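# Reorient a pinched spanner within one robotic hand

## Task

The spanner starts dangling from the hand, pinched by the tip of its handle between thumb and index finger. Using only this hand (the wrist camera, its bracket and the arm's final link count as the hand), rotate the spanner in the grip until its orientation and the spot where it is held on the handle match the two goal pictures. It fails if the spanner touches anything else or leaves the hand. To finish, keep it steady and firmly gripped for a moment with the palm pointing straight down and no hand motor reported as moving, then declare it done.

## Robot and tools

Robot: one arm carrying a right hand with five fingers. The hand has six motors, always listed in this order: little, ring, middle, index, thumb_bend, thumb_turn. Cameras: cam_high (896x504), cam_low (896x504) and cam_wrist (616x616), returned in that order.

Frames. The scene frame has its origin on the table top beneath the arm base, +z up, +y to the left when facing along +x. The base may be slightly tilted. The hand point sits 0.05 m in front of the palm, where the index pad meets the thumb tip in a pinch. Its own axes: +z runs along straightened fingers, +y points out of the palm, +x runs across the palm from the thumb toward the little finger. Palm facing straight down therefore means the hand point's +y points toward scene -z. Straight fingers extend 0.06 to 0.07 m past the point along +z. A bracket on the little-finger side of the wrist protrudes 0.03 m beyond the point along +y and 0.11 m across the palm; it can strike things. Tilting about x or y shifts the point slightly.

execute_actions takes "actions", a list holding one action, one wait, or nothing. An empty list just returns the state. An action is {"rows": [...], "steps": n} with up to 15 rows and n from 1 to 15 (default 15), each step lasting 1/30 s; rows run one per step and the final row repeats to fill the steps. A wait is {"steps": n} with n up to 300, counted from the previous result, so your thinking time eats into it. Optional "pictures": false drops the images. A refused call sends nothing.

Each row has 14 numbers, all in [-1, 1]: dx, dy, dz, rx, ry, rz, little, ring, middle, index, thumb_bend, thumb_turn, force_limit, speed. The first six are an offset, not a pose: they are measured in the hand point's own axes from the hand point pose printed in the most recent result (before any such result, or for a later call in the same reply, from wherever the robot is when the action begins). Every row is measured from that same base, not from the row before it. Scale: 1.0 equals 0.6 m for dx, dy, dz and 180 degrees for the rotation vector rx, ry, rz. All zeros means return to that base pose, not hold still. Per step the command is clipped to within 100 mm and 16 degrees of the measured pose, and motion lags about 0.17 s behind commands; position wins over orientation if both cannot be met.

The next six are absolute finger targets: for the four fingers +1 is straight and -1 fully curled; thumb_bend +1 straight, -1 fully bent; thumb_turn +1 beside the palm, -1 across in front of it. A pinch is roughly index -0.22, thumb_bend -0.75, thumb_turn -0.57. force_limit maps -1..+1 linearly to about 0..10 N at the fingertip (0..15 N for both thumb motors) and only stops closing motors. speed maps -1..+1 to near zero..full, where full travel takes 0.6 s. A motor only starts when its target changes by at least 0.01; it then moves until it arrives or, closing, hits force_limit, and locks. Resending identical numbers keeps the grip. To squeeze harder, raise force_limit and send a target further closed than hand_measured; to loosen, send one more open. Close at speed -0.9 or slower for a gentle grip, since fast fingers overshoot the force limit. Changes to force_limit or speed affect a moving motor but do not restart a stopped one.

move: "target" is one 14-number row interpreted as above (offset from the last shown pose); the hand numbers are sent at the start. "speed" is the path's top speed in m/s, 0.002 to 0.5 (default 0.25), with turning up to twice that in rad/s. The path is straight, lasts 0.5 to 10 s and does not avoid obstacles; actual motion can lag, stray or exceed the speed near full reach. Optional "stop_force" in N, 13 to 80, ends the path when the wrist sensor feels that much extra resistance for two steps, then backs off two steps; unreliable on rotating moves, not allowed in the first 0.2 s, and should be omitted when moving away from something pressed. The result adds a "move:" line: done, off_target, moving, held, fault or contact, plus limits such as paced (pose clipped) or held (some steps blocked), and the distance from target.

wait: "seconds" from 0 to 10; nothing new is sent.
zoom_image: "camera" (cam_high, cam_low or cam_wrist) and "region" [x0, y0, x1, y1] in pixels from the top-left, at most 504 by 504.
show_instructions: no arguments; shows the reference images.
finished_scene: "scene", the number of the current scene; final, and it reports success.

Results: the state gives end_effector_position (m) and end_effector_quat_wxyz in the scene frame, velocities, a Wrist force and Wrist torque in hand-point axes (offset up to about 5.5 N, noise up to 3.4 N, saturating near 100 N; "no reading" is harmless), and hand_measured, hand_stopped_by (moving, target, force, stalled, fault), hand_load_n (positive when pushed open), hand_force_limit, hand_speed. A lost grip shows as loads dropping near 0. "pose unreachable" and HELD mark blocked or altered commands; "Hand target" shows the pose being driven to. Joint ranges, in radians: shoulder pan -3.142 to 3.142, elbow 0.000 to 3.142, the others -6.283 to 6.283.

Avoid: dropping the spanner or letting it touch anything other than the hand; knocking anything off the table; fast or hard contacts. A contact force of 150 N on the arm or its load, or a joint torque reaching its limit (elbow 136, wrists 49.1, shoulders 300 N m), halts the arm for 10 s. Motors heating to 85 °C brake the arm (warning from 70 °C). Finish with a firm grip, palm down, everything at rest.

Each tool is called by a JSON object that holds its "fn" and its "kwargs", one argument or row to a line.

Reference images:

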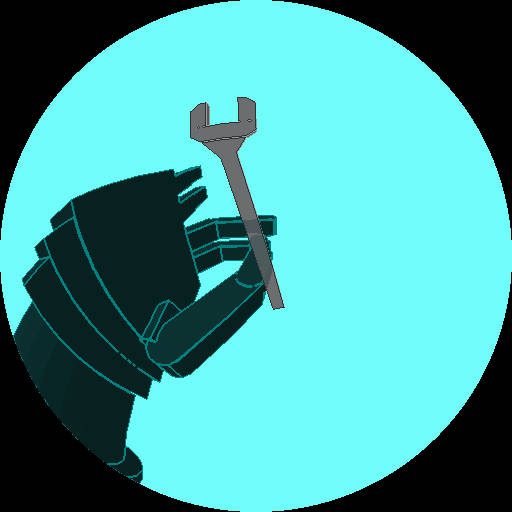

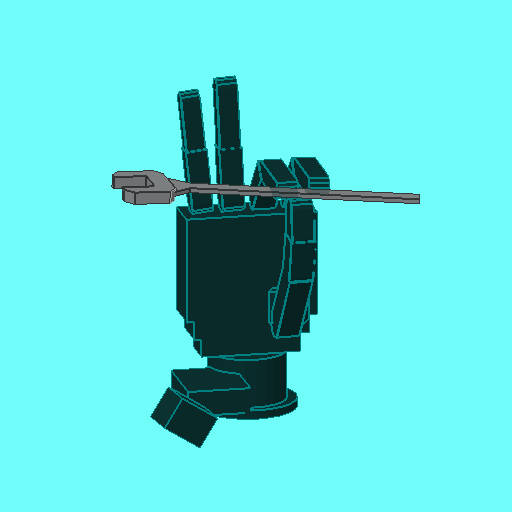

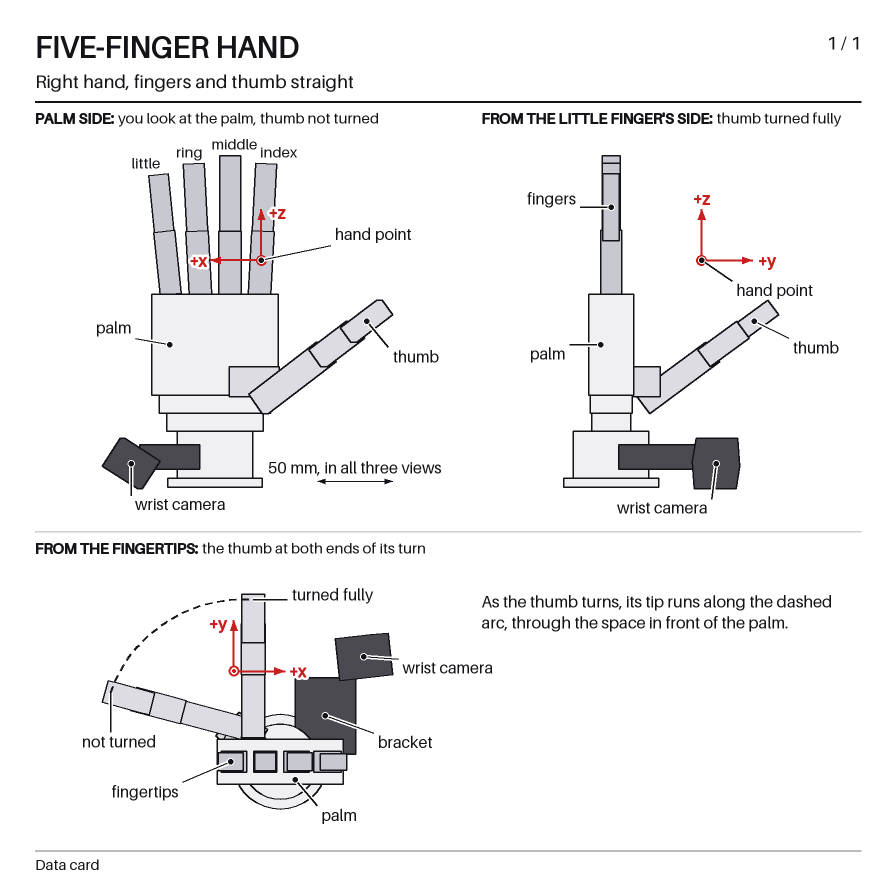

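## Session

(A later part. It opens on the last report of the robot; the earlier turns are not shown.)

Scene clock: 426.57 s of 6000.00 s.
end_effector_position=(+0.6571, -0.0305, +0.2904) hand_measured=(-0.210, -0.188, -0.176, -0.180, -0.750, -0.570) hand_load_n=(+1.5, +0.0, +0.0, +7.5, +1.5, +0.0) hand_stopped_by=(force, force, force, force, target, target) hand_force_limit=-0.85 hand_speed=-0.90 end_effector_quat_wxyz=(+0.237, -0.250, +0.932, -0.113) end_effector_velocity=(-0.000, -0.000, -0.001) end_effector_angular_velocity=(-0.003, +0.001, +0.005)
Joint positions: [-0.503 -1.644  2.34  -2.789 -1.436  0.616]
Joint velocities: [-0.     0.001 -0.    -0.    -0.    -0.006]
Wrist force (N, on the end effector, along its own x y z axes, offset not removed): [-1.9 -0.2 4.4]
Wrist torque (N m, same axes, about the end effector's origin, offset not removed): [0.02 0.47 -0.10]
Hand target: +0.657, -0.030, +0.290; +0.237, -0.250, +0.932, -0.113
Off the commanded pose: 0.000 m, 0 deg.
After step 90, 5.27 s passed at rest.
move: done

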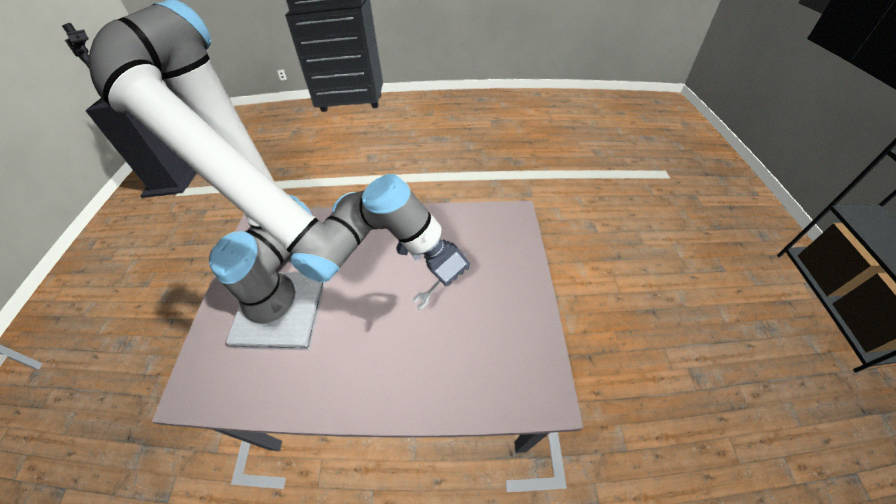

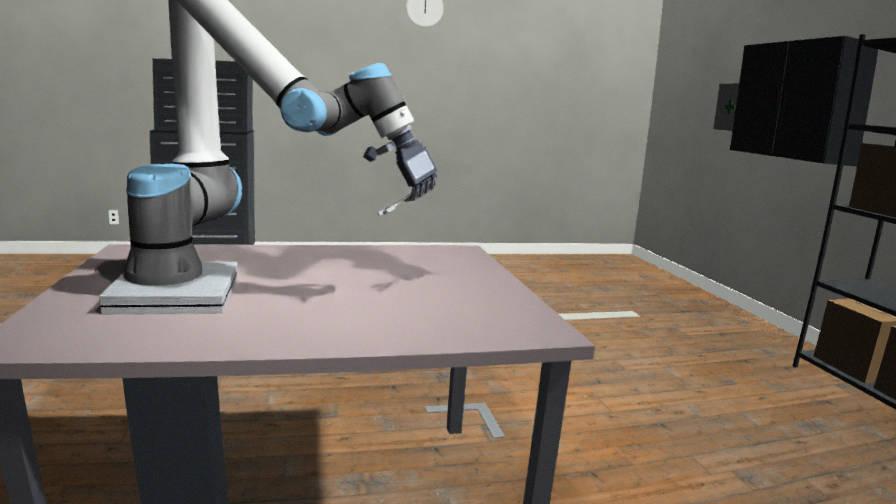

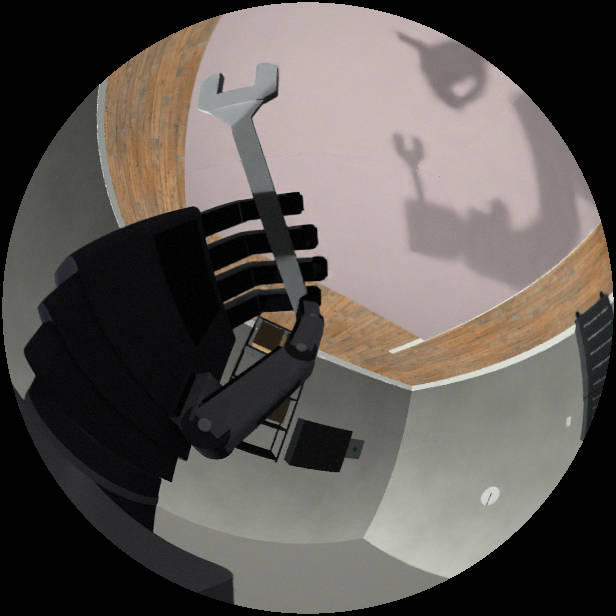

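Held steady, and only wrist 3 moved. Continuing the spin.

{"fn": "move", "kwargs": {
  "target": [0.1117, -0.0067, 0, 0, 0, -0.3333, -0.3, -0.3, -0.3, -0.22, -0.75, -0.57, -0.85, -0.9],
  "speed": 0.2
}}

{"fn": "move", "kwargs": {
  "target": [0.1117, -0.0067, 0, 0, 0, -0.3333, -0.3, -0.3, -0.3, -0.22, -0.75, -0.57, -0.85, -0.9],
  "speed": 0.2
}}

Scene clock: 435.63 s of 6000.00 s.
end_effector_position=(+0.6076, -0.0687, +0.2659) hand_measured=(-0.210, -0.188, -0.176, -0.180, -0.750, -0.570) hand_load_n=(+1.5, +0.0, +0.0, +7.5, +1.5, +0.0) hand_stopped_by=(force, force, force, force, target, target) hand_force_limit=-0.85 hand_speed=-0.90 end_effector_quat_wxyz=(-0.149, +0.682, -0.683, +0.217) end_effector_velocity=(-0.000, +0.000, -0.001) end_effector_angular_velocity=(-0.001, +0.001, +0.006)
Joint positions: [-0.503 -1.643  2.338 -2.788 -1.436 -0.431]
Joint velocities: [ 0.     0.001  0.    -0.     0.001 -0.006]
Wrist force (N, on the end effector, along its own x y z axes, offset not removed): [-4.5 -1.9 3.0]
Wrist torque (N m, same axes, about the end effector's origin, offset not removed): [-0.27 0.90 -0.20]
Hand target: +0.608, -0.069, +0.266; -0.149, +0.682, -0.682, +0.217
Off the commanded pose: 0.000 m, 0 deg.
After step 90, 3.03 s passed at rest.
move: done

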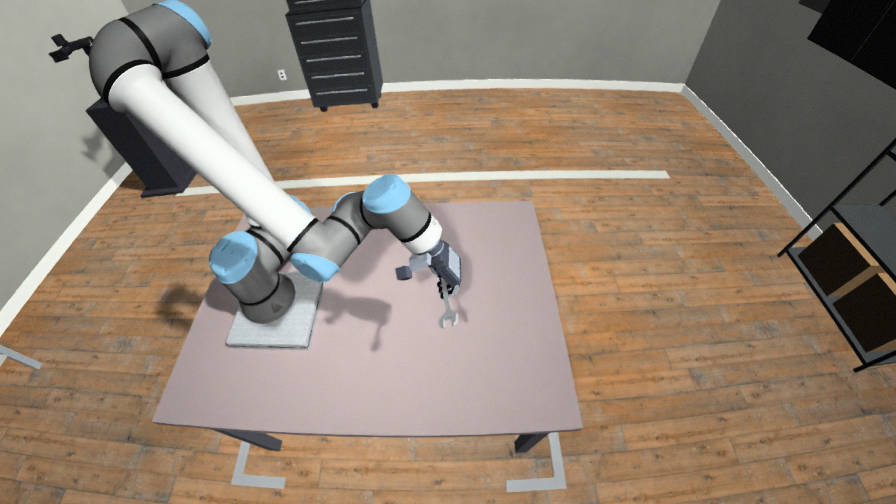

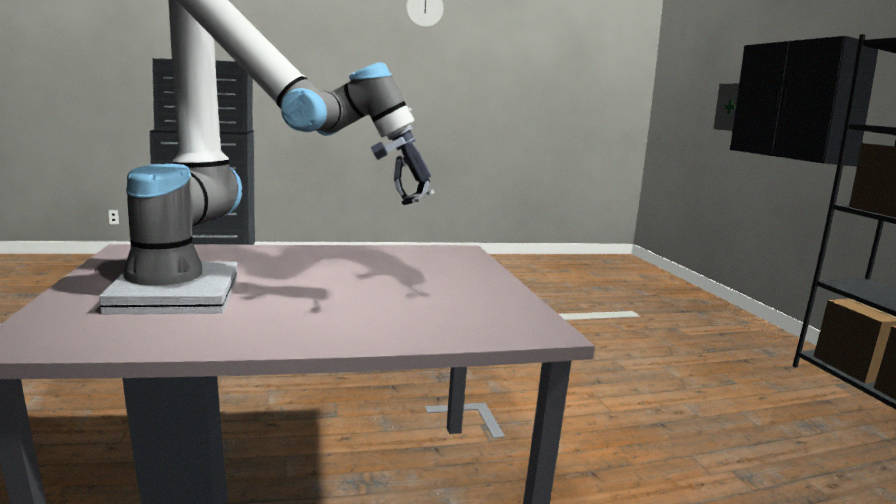

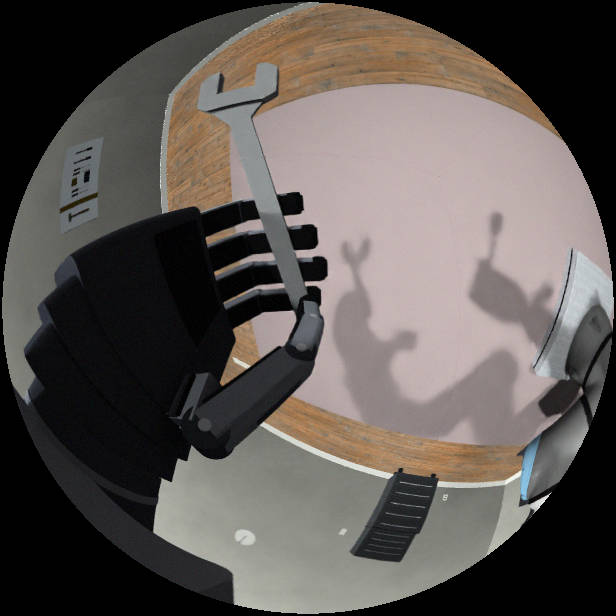

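Scene clock: 438.67 s of 6000.00 s.
end_effector_position=(+0.6094, -0.1353, +0.2741) hand_measured=(-0.210, -0.188, -0.176, -0.180, -0.750, -0.570) hand_load_n=(+1.5, +0.0, +0.0, +7.5, +1.5, +0.5) hand_stopped_by=(force, force, force, force, target, target) hand_force_limit=-0.85 hand_speed=-0.90 end_effector_quat_wxyz=(-0.020, +0.932, -0.250, +0.262) end_effector_velocity=(+0.000, -0.000, -0.000) end_effector_angular_velocity=(-0.002, +0.000, +0.005)
Joint positions: [-0.502 -1.642  2.337 -2.788 -1.437 -1.476]
Joint velocities: [-0.    -0.     0.    -0.     0.001 -0.006]
Wrist force (N, on the end effector, along its own x y z axes, offset not removed): [-2.3 -8.2 3.9]
Wrist torque (N m, same axes, about the end effector's origin, offset not removed): [-1.21 0.62 -0.68]
Hand target: +0.609, -0.135, +0.274; -0.020, +0.932, -0.250, +0.262
Off the commanded pose: 0.000 m, 0 deg.
move: done

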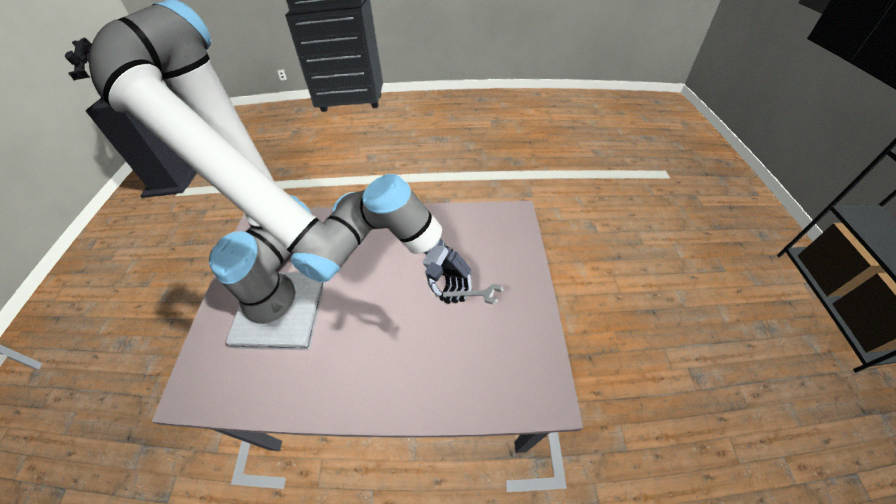

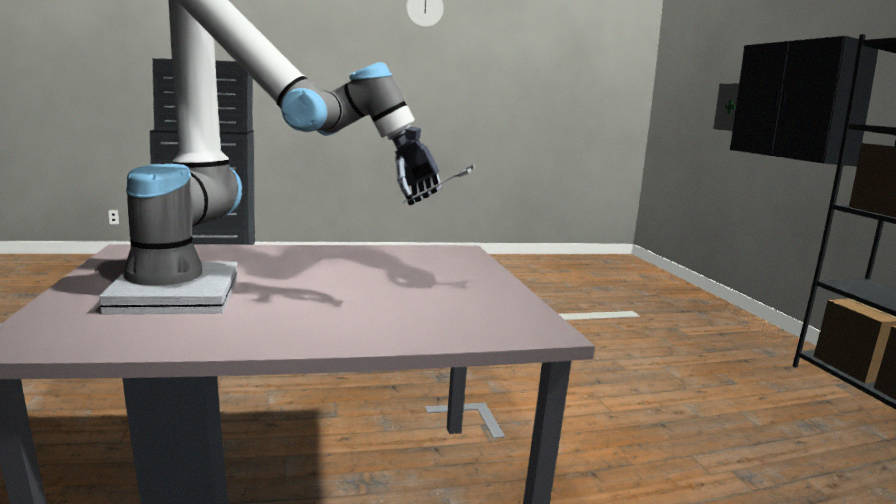

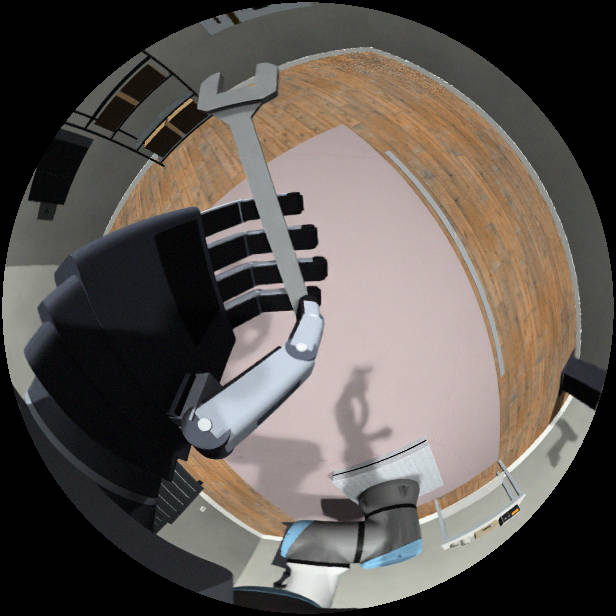

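{"fn": "zoom_image", "kwargs": {
  "camera": "cam_low",
  "region": [370, 120, 490, 220]
}}

{"fn": "zoom_image", "kwargs": {
  "camera": "cam_high",
  "region": [400, 230, 520, 320]
}}

{"fn": "zoom_image", "kwargs": {
  "camera": "cam_wrist",
  "region": [200, 180, 400, 380]
}}

Region (370, 120, 490, 220) of cam_low's 896x504 image, scaled by 4.200, with more detail than that image has.

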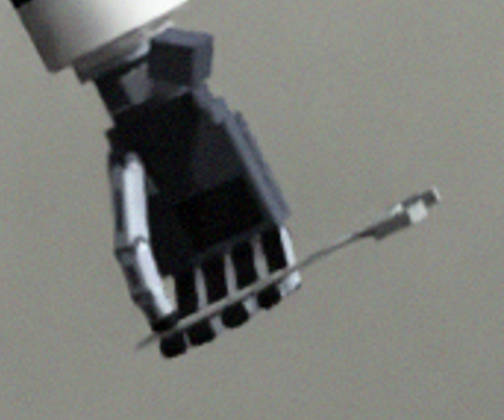

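Region (400, 230, 520, 320) of cam_high's 896x504 image, scaled by 4.200, with more detail than that image has; it fills the top 378 rows of this view, and the rest is white.

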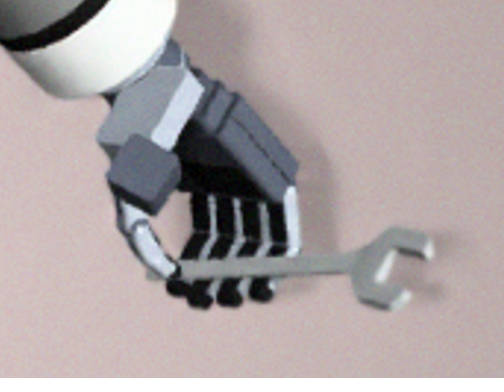

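Region (200, 180, 400, 380) of cam_wrist's 616x616 image, scaled by 2.520, with more detail than that image has.

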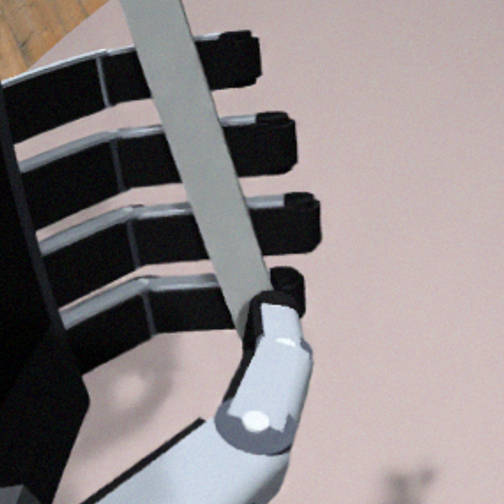

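{"fn": "execute_actions", "kwargs": {
  "actions": [
    {"rows": [[0, 0, 0, 0, 0, 0, -0.3, -0.3, -0.3, -0.17, -0.75, -0.57, -0.5, -0.95]], "steps": 15}
  ],
  "pictures": false
}}

Scene clock: 513.77 s of 6000.00 s.
end_effector_position=(+0.6094, -0.1353, +0.2741) hand_measured=(-0.210, -0.188, -0.176, -0.170, -0.750, -0.570) hand_load_n=(+1.5, +0.0, +0.5, +3.5, +1.0, +0.5) hand_stopped_by=(force, force, force, force, target, target) hand_force_limit=-0.50 hand_speed=-0.95 end_effector_quat_wxyz=(-0.020, +0.932, -0.250, +0.262) end_effector_velocity=(+0.000, -0.000, -0.000) end_effector_angular_velocity=(+0.000, +0.001, -0.000)
Joint positions: [-0.502 -1.642  2.337 -2.788 -1.437 -1.476]
Joint velocities: [ 0.     0.001 -0.    -0.    -0.     0.   ]
Wrist force (N, on the end effector, along its own x y z axes, offset not removed): [-3.1 2.9 0.6]
Wrist torque (N m, same axes, about the end effector's origin, offset not removed): [0.53 0.68 -0.26]
Hand target: +0.609, -0.135, +0.274; -0.020, +0.932, -0.250, +0.262
Off the commanded pose: 0.000 m, 0 deg.
Steps of this call (steps 1 to 90: nothing new was sent; then 71.60 s passed at rest; steps 91 to 105: all 15 steps of this action). Readings (end_effector_position | what the end effector reports):
91: (+0.6094, -0.1353, +0.2741) | hand_measured=(-0.210, -0.188, -0.176, -0.180, -0.750, -0.570) hand_load_n=(+1.5, +0.0, +0.0, +7.5, +1.5, +0.5) hand_stopped_by=(force, force, force, moving, target, target) hand_force_limit=-0.50 hand_speed=-0.95
92: (+0.6094, -0.1353, +0.2741) | hand_measured=(-0.210, -0.188, -0.176, -0.180, -0.750, -0.570) hand_load_n=(+1.5, +0.0, +0.0, +7.5, +1.5, +0.5) hand_stopped_by=(force, force, force, moving, target, target) hand_force_limit=-0.50 hand_speed=-0.95
94: (+0.6094, -0.1353, +0.2741) | hand_measured=(-0.210, -0.188, -0.176, -0.178, -0.750, -0.570) hand_load_n=(+1.5, +0.0, +0.0, +6.5, +1.5, +0.5) hand_stopped_by=(force, force, force, moving, target, target) hand_force_limit=-0.50 hand_speed=-0.95
98: (+0.6094, -0.1353, +0.2741) | hand_measured=(-0.210, -0.188, -0.176, -0.170, -0.750, -0.570) hand_load_n=(+1.5, +0.0, +0.5, +3.5, +1.0, +0.5) hand_stopped_by=(force, force, force, force, target, target) hand_force_limit=-0.50 hand_speed=-0.95
105: the state above

{"fn": "move", "kwargs": {
  "target": [0.2405, -0.0847, -0.18, 0.0738, 0.2096, 0, -0.3, -0.3, -0.3, -0.17, -0.75, -0.57, -0.5, -0.95],
  "speed": 0.12
}}

Scene clock: 538.93 s of 6000.00 s.
end_effector_position=(+0.6852, -0.1495, +0.4447) hand_measured=(-0.210, -0.188, -0.176, -0.170, -0.750, -0.570) hand_load_n=(+0.5, +0.0, +0.5, +3.5, +1.0, +0.5) hand_stopped_by=(force, force, force, force, target, target) hand_force_limit=-0.50 hand_speed=-0.95 end_effector_quat_wxyz=(-0.044, +0.789, -0.212, +0.575) end_effector_velocity=(+0.000, -0.001, +0.001) end_effector_angular_velocity=(-0.002, -0.004, -0.001)
Joint positions: [-0.542 -1.652  2.35  -3.488 -1.274 -1.348]
Joint velocities: [-0.001  0.001 -0.    -0.005  0.     0.   ]
Wrist force (N, on the end effector, along its own x y z axes, offset not removed): [-5.1 0.8 0.2]
Wrist torque (N m, same axes, about the end effector's origin, offset not removed): [0.44 1.08 -0.22]
Hand target: +0.685, -0.150, +0.445; -0.044, +0.789, -0.212, +0.575
Off the commanded pose: 0.000 m, 0 deg.
After step 90, 18.87 s passed at rest.
move: done

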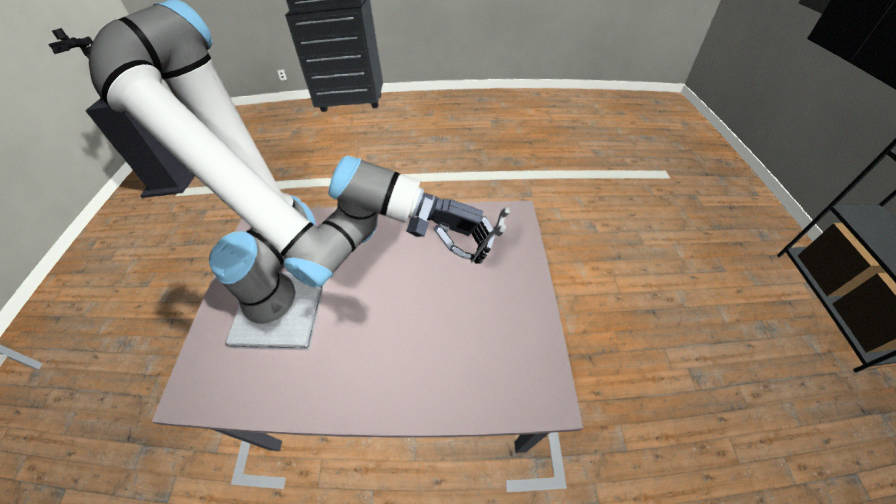

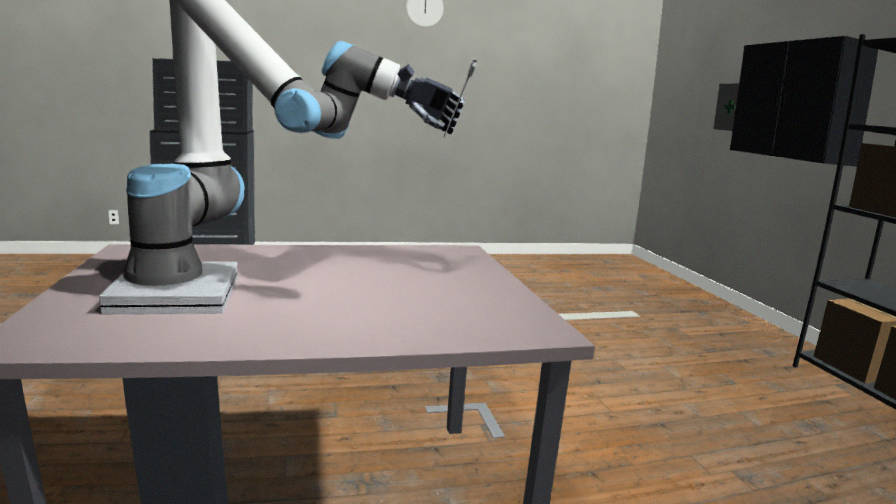

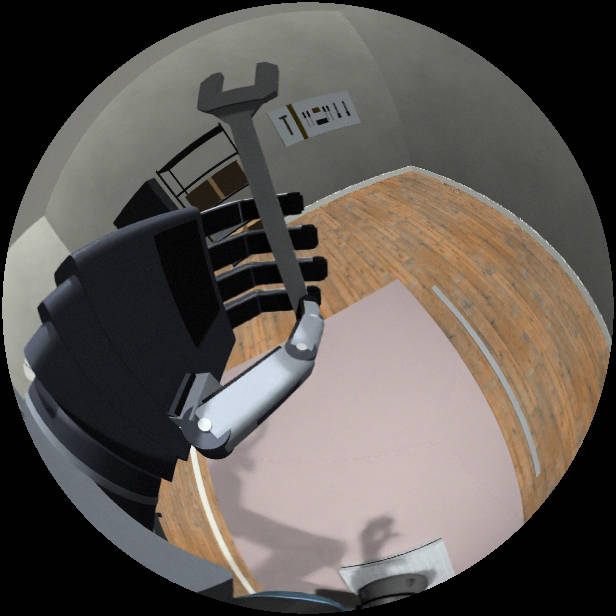

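{"fn": "execute_actions", "kwargs": {
  "actions": [
    {"rows": [[0, 0, 0, 0, 0, 0, -0.3, -0.3, -0.3, -0.17, -0.75, -0.5, -0.5, -0.9]], "steps": 15}
  ]
}}

Scene clock: 545.00 s of 6000.00 s.
end_effector_position=(+0.6852, -0.1495, +0.4447) hand_measured=(-0.210, -0.188, -0.176, -0.170, -0.750, -0.514) hand_load_n=(+0.5, +0.0, +0.0, +3.5, +1.0, -1.0) hand_stopped_by=(force, force, force, force, target, moving) hand_force_limit=-0.50 hand_speed=-0.90 end_effector_quat_wxyz=(-0.044, +0.789, -0.212, +0.575) end_effector_velocity=(-0.000, -0.001, +0.000) end_effector_angular_velocity=(-0.000, -0.000, -0.001)
Joint positions: [-0.542 -1.652  2.35  -3.488 -1.274 -1.348]
Joint velocities: [-0.001 -0.001  0.     0.     0.     0.   ]
Wrist force (N, on the end effector, along its own x y z axes, offset not removed): [1.1 -1.0 1.2]
Wrist torque (N m, same axes, about the end effector's origin, offset not removed): [-0.02 0.10 -0.06]
Hand target: +0.685, -0.150, +0.445; -0.044, +0.789, -0.212, +0.575
Off the commanded pose: 0.000 m, 0 deg.
Steps of this call (steps 1 to 90: nothing new was sent; then 2.57 s passed at rest; steps 91 to 105: all 15 steps of this action). Readings (end_effector_position | what the end effector reports):
91: (+0.6852, -0.1495, +0.4448) | hand_measured=(-0.210, -0.188, -0.176, -0.170, -0.750, -0.570) hand_load_n=(+0.5, +0.0, +0.5, +3.5, +1.0, +0.5) hand_stopped_by=(force, force, force, force, target, moving) hand_force_limit=-0.50 hand_speed=-0.90
92: (+0.6852, -0.1495, +0.4448) | hand_measured=(-0.210, -0.188, -0.176, -0.170, -0.750, -0.570) hand_load_n=(+0.5, +0.0, +0.5, +3.5, +1.0, +0.5) hand_stopped_by=(force, force, force, force, target, moving) hand_force_limit=-0.50 hand_speed=-0.90
94: (+0.6852, -0.1495, +0.4448) | hand_measured=(-0.210, -0.188, -0.176, -0.170, -0.750, -0.566) hand_load_n=(+0.5, +0.0, +0.5, +4.0, +1.0, +0.0) hand_stopped_by=(force, force, force, force, target, moving) hand_force_limit=-0.50 hand_speed=-0.90
98: (+0.6852, -0.1495, +0.4447) | hand_measured=(-0.210, -0.188, -0.176, -0.170, -0.750, -0.546) hand_load_n=(+0.5, +0.0, +0.5, +4.0, +1.0, -1.0) hand_stopped_by=(force, force, force, force, target, moving) hand_force_limit=-0.50 hand_speed=-0.90
105: the state above

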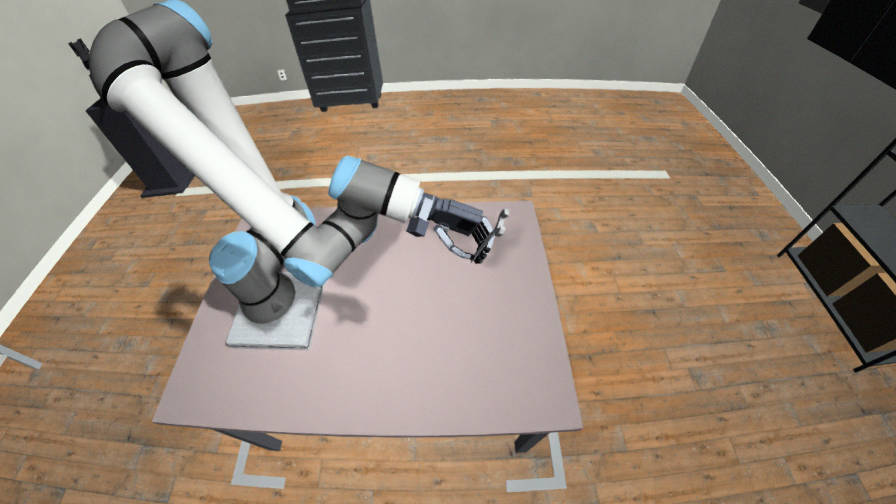

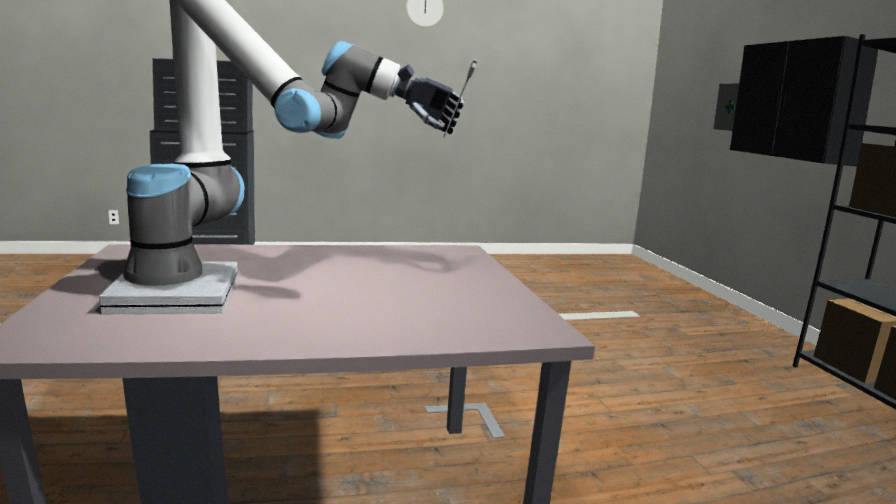

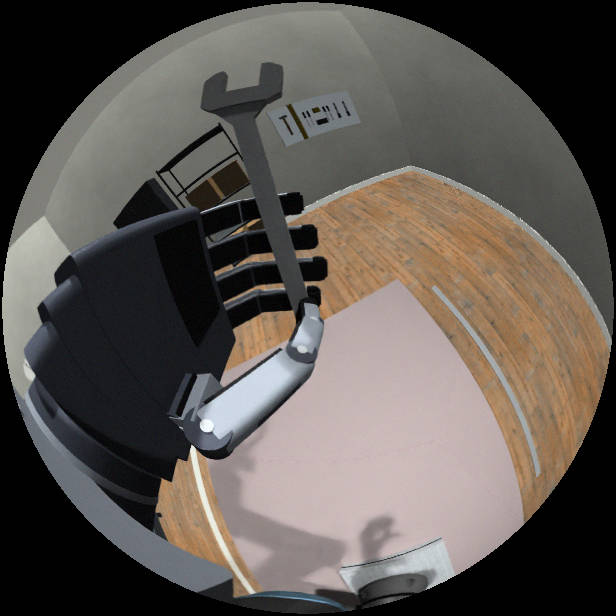

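{"fn": "execute_actions", "kwargs": {
  "actions": [
    {"rows": [[0, 0, 0, 0, 0, -0.006, -0.3, -0.3, -0.3, -0.17, -0.75, -0.5, -0.3, -0.9],[0, 0, 0, 0, 0, -0.012, -0.3, -0.3, -0.3, -0.17, -0.75, -0.5, -0.3, -0.9],[0, 0, 0, 0, 0, -0.018, -0.3, -0.3, -0.3, -0.17, -0.75, -0.5, -0.3, -0.9],[0, 0, 0, 0, 0, -0.022, -0.3, -0.3, -0.3, -0.22, -0.75, -0.5, -0.3, -0.9]], "steps": 15}
  ]
}}

Scene clock: 613.70 s of 6000.00 s.
end_effector_position=(+0.6852, -0.1496, +0.4447) hand_measured=(-0.210, -0.188, -0.176, -0.170, -0.750, -0.500) hand_load_n=(+0.5, +0.0, +0.0, +3.5, +1.0, -0.5) hand_stopped_by=(force, force, force, force, target, target) hand_force_limit=-0.30 hand_speed=-0.90 end_effector_quat_wxyz=(-0.025, +0.796, -0.185, +0.576) end_effector_velocity=(+0.000, -0.000, -0.000) end_effector_angular_velocity=(-0.006, +0.001, +0.002)
Joint positions: [-0.536 -1.649  2.354 -3.497 -1.28  -1.415]
Joint velocities: [ 0.     0.     0.    -0.001 -0.    -0.006]
Wrist force (N, on the end effector, along its own x y z axes, offset not removed): [0.2 -5.6 1.3]
Wrist torque (N m, same axes, about the end effector's origin, offset not removed): [-0.64 0.25 -0.20]
Hand target: +0.685, -0.150, +0.445; -0.024, +0.796, -0.184, +0.576
Off the commanded pose: 0.000 m, 0 deg.
Steps of this call (steps 1 to 90: nothing new was sent; then 65.20 s passed at rest; steps 91 to 105: all 15 steps of this action). Readings (end_effector_position | what the end effector reports):
91: (+0.6852, -0.1495, +0.4447) | hand_measured=(-0.210, -0.188, -0.176, -0.170, -0.750, -0.500) hand_load_n=(+0.5, +0.0, +0.0, +3.5, +1.0, -0.5) hand_stopped_by=(force, force, force, force, target, target) hand_force_limit=-0.30 hand_speed=-0.90
92: (+0.6851, -0.1496, +0.4447) | hand_measured=(-0.210, -0.188, -0.176, -0.170, -0.750, -0.500) hand_load_n=(+0.5, +0.0, +0.0, +3.5, +1.0, -0.5) hand_stopped_by=(force, force, force, force, target, target) hand_force_limit=-0.30 hand_speed=-0.90
94: (+0.6851, -0.1495, +0.4447) | hand_measured=(-0.210, -0.188, -0.176, -0.170, -0.750, -0.500) hand_load_n=(+0.5, +0.0, +0.0, +3.5, +1.0, -0.5) hand_stopped_by=(force, force, force, force, target, target) hand_force_limit=-0.30 hand_speed=-0.90
98: (+0.6851, -0.1496, +0.4447) | hand_measured=(-0.210, -0.188, -0.176, -0.170, -0.750, -0.500) hand_load_n=(+0.5, +0.0, +0.0, +3.5, +1.0, -0.5) hand_stopped_by=(force, force, force, force, target, target) hand_force_limit=-0.30 hand_speed=-0.90
105: the state above

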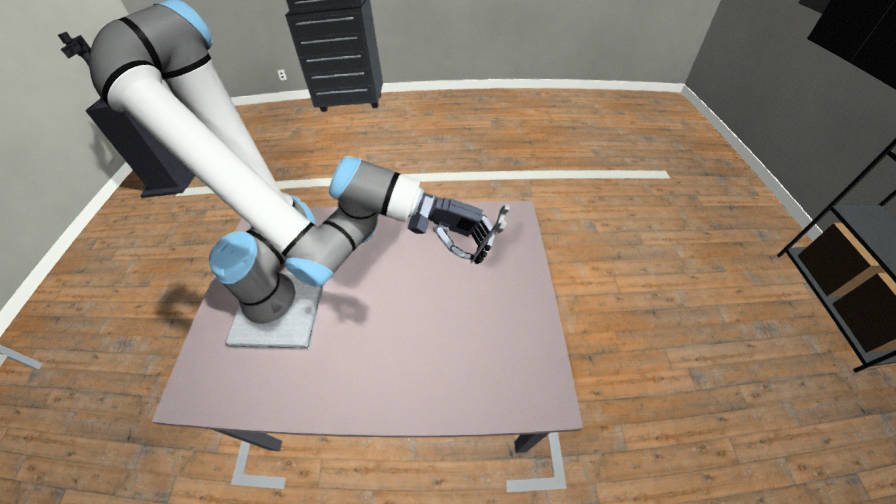

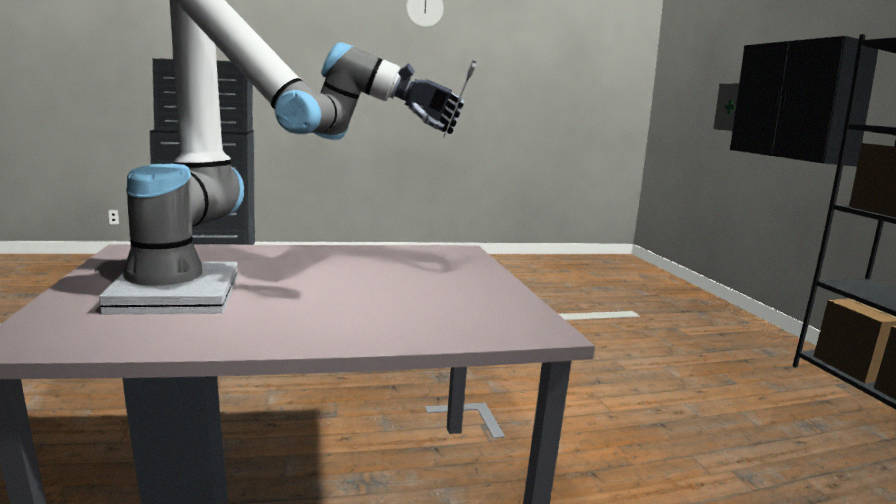

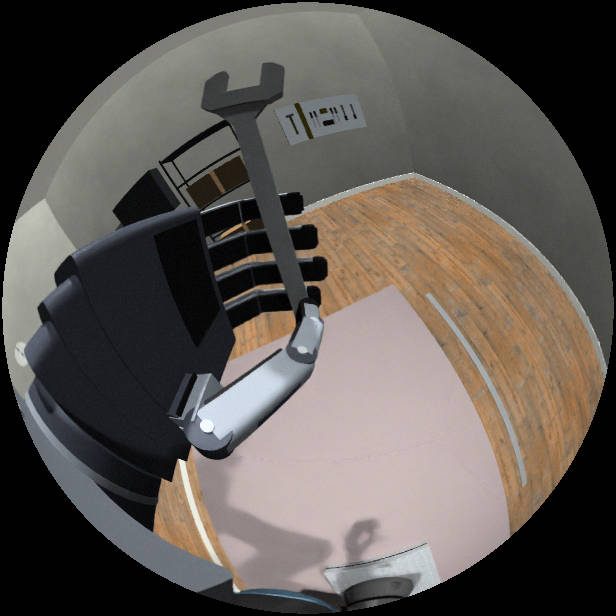

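{"fn": "execute_actions", "kwargs": {
  "actions": [
    {"rows": [[0, 0, 0, 0, 0, 0, -0.3, -0.3, -0.3, -0.165, -0.75, -0.5, -0.3, -0.9],[0, 0, 0, 0, 0, 0, -0.3, -0.3, -0.3, -0.165, -0.75, -0.5, -0.3, -0.9],[0, 0, 0, 0, 0, 0, -0.3, -0.3, -0.3, -0.165, -0.75, -0.5, -0.3, -0.9],[0, 0, 0, 0, 0, 0, -0.3, -0.3, -0.3, -0.165, -0.75, -0.5, -0.3, -0.9],[0, 0, 0, 0, 0, 0, -0.3, -0.3, -0.3, -0.165, -0.75, -0.5, -0.3, -0.9],[0, 0, 0, 0, 0, 0, -0.3, -0.3, -0.3, -0.165, -0.75, -0.5, -0.3, -0.9],[0, 0, 0, 0, 0, 0, -0.3, -0.3, -0.3, -0.22, -0.75, -0.5, -0.3, -0.9]], "steps": 15}
  ]
}}

Scene clock: 631.37 s of 6000.00 s.
end_effector_position=(+0.6852, -0.1495, +0.4447) hand_measured=(-0.210, -0.188, -0.176, -0.172, -0.750, -0.500) hand_load_n=(+0.5, +0.0, +0.0, +5.0, +1.5, -0.5) hand_stopped_by=(force, force, force, force, target, target) hand_force_limit=-0.30 hand_speed=-0.90 end_effector_quat_wxyz=(-0.025, +0.796, -0.185, +0.576) end_effector_velocity=(-0.000, -0.001, -0.001) end_effector_angular_velocity=(+0.001, +0.001, -0.002)
Joint positions: [-0.536 -1.649  2.354 -3.497 -1.28  -1.415]
Joint velocities: [-0.002  0.001 -0.     0.     0.    -0.   ]
Wrist force (N, on the end effector, along its own x y z axes, offset not removed): [-2.3 -3.5 0.0]
Wrist torque (N m, same axes, about the end effector's origin, offset not removed): [-0.36 0.66 -0.25]
Hand target: +0.685, -0.150, +0.445; -0.025, +0.796, -0.185, +0.576
Off the commanded pose: 0.000 m, 0 deg.
Steps of this call (steps 1 to 90: nothing new was sent; then 14.17 s passed at rest; steps 91 to 105: all 15 steps of this action). Readings (end_effector_position | what the end effector reports):
91: (+0.6852, -0.1495, +0.4447) | hand_measured=(-0.210, -0.188, -0.176, -0.170, -0.750, -0.500) hand_load_n=(+0.5, +0.0, +0.0, +3.5, +1.0, -0.5) hand_stopped_by=(force, force, force, moving, target, target) hand_force_limit=-0.30 hand_speed=-0.90
92: (+0.6852, -0.1495, +0.4447) | hand_measured=(-0.210, -0.188, -0.176, -0.170, -0.750, -0.500) hand_load_n=(+0.5, +0.0, +0.0, +3.5, +1.0, -0.5) hand_stopped_by=(force, force, force, moving, target, target) hand_force_limit=-0.30 hand_speed=-0.90
94: (+0.6852, -0.1495, +0.4447) | hand_measured=(-0.210, -0.188, -0.176, -0.164, -0.750, -0.500) hand_load_n=(+0.5, +0.0, +0.5, +2.0, +0.5, +0.0) hand_stopped_by=(force, force, force, moving, target, target) hand_force_limit=-0.30 hand_speed=-0.90
98: (+0.6852, -0.1495, +0.4447) | hand_measured=(-0.210, -0.188, -0.176, -0.168, -0.750, -0.500) hand_load_n=(+0.5, +0.0, +0.0, +3.0, +1.0, -0.5) hand_stopped_by=(force, force, force, moving, target, target) hand_force_limit=-0.30 hand_speed=-0.90
105: the state above

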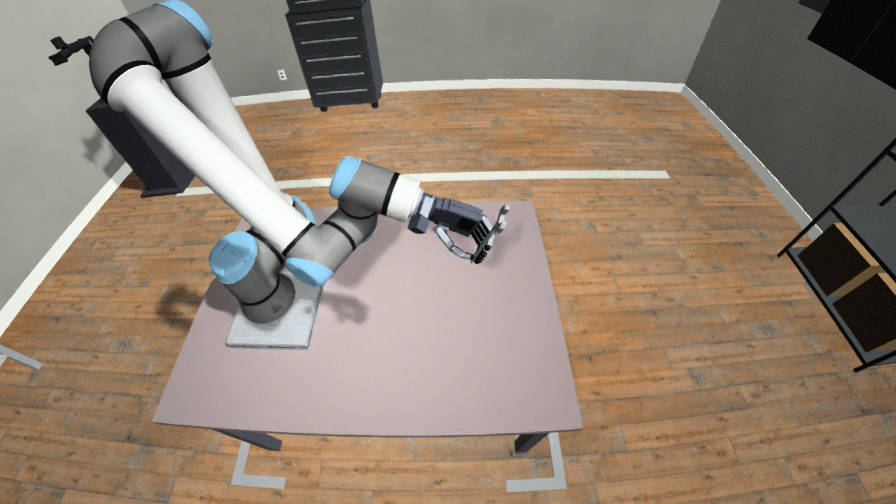

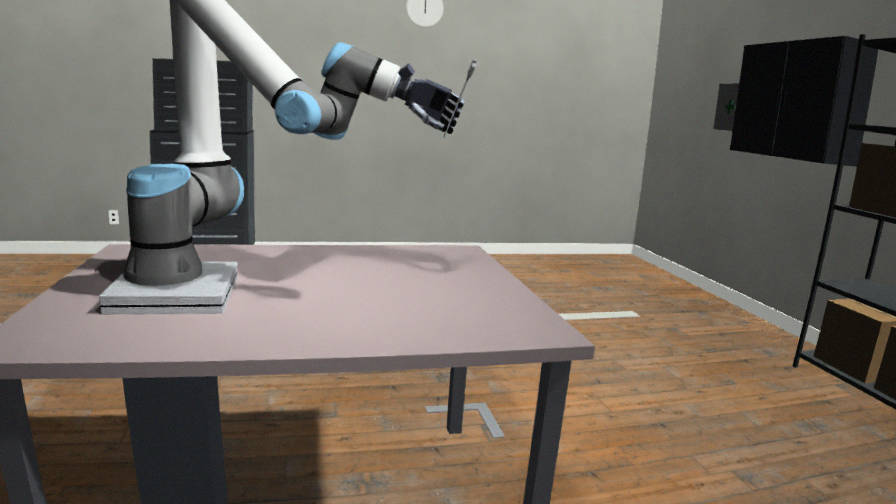

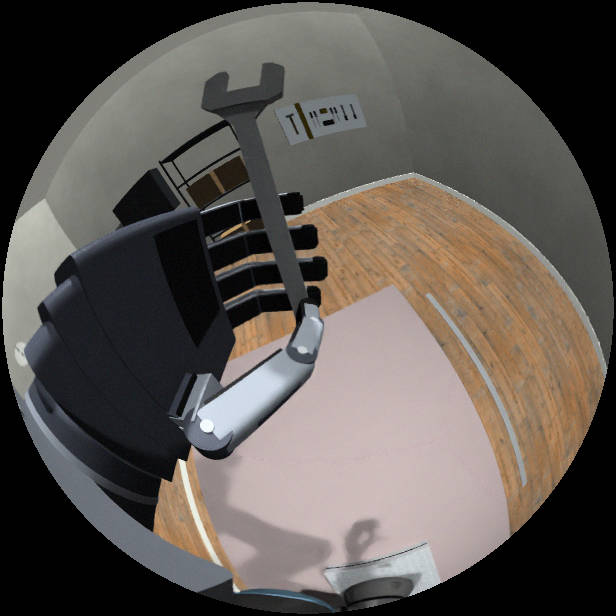

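{"fn": "execute_actions", "kwargs": {
  "actions": [
    {"rows": [[0, 0, 0, 0, 0, 0, -0.3, -0.3, -0.3, -0.159, -0.75, -0.5, -0.4, -0.9],[0, 0, 0, 0, 0, 0, -0.3, -0.3, -0.3, -0.159, -0.75, -0.5, -0.4, -0.9],[0, 0, 0, 0, 0, 0, -0.3, -0.3, -0.3, -0.159, -0.75, -0.5, -0.4, -0.9],[0, 0, 0, 0, 0, 0, -0.3, -0.3, -0.3, -0.159, -0.75, -0.5, -0.4, -0.9],[0, 0, 0, 0, 0, 0, -0.3, -0.3, -0.3, -0.159, -0.75, -0.5, -0.4, -0.9],[0, 0, 0, 0, 0, 0, -0.3, -0.3, -0.3, -0.159, -0.75, -0.5, -0.4, -0.9],[0, 0, 0, 0, 0, 0, -0.3, -0.3, -0.3, -0.159, -0.75, -0.5, -0.4, -0.9],[0, 0, 0, 0, 0, 0, -0.3, -0.3, -0.3, -0.22, -0.75, -0.5, -0.4, -0.9]], "steps": 15}
  ]
}}

Scene clock: 644.90 s of 6000.00 s.
end_effector_position=(+0.6852, -0.1496, +0.4447) hand_measured=(-0.210, -0.188, -0.176, -0.172, -0.748, -0.500) hand_load_n=(+0.5, +0.0, +0.0, +4.5, +1.5, +0.0) hand_stopped_by=(force, force, force, force, target, target) hand_force_limit=-0.40 hand_speed=-0.90 end_effector_quat_wxyz=(-0.025, +0.796, -0.185, +0.576) end_effector_velocity=(-0.000, -0.001, -0.000) end_effector_angular_velocity=(+0.002, -0.000, -0.002)
Joint positions: [-0.536 -1.649  2.354 -3.497 -1.28  -1.415]
Joint velocities: [-0.001 -0.     0.     0.     0.     0.002]
Wrist force (N, on the end effector, along its own x y z axes, offset not removed): [-0.2 -0.2 -2.5]
Wrist torque (N m, same axes, about the end effector's origin, offset not removed): [0.31 0.44 -0.08]
Hand target: +0.685, -0.150, +0.445; -0.025, +0.796, -0.185, +0.576
Off the commanded pose: 0.000 m, 0 deg.
Steps of this call (steps 1 to 90: nothing new was sent; then 10.03 s passed at rest; steps 91 to 105: all 15 steps of this action). Readings (end_effector_position | what the end effector reports):
91: (+0.6852, -0.1496, +0.4447) | hand_measured=(-0.210, -0.188, -0.176, -0.172, -0.750, -0.500) hand_load_n=(+0.5, +0.0, +0.0, +5.0, +1.5, -0.5) hand_stopped_by=(force, force, force, moving, target, target) hand_force_limit=-0.40 hand_speed=-0.90
92: (+0.6852, -0.1496, +0.4447) | hand_measured=(-0.210, -0.188, -0.176, -0.172, -0.750, -0.500) hand_load_n=(+0.5, +0.0, +0.0, +5.0, +1.5, -0.5) hand_stopped_by=(force, force, force, moving, target, target) hand_force_limit=-0.40 hand_speed=-0.90
94: (+0.6852, -0.1496, +0.4447) | hand_measured=(-0.210, -0.188, -0.176, -0.168, -0.750, -0.500) hand_load_n=(+0.5, +0.0, +0.0, +3.0, +1.0, -0.5) hand_stopped_by=(force, force, force, moving, target, target) hand_force_limit=-0.40 hand_speed=-0.90
98: (+0.6852, -0.1496, +0.4447) | hand_measured=(-0.210, -0.188, -0.176, -0.158, -0.750, -0.500) hand_load_n=(+0.5, +0.0, +0.5, +0.0, +0.5, +0.5) hand_stopped_by=(force, force, force, moving, target, target) hand_force_limit=-0.40 hand_speed=-0.90
105: the state above

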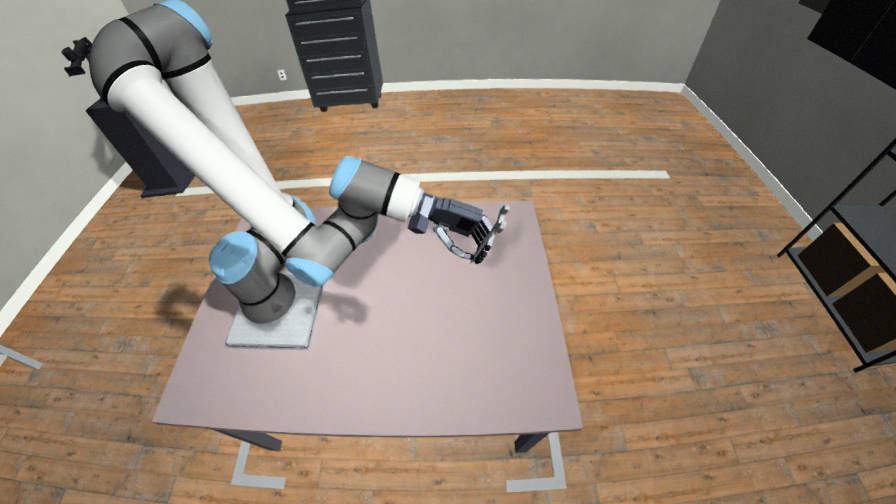

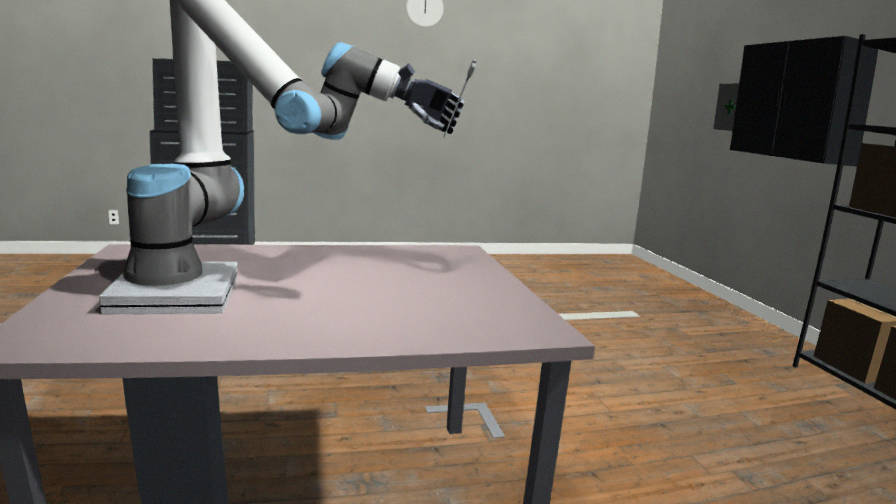

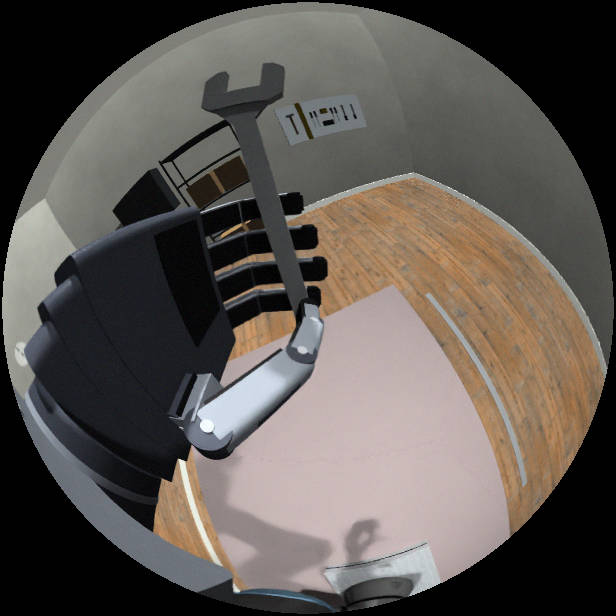

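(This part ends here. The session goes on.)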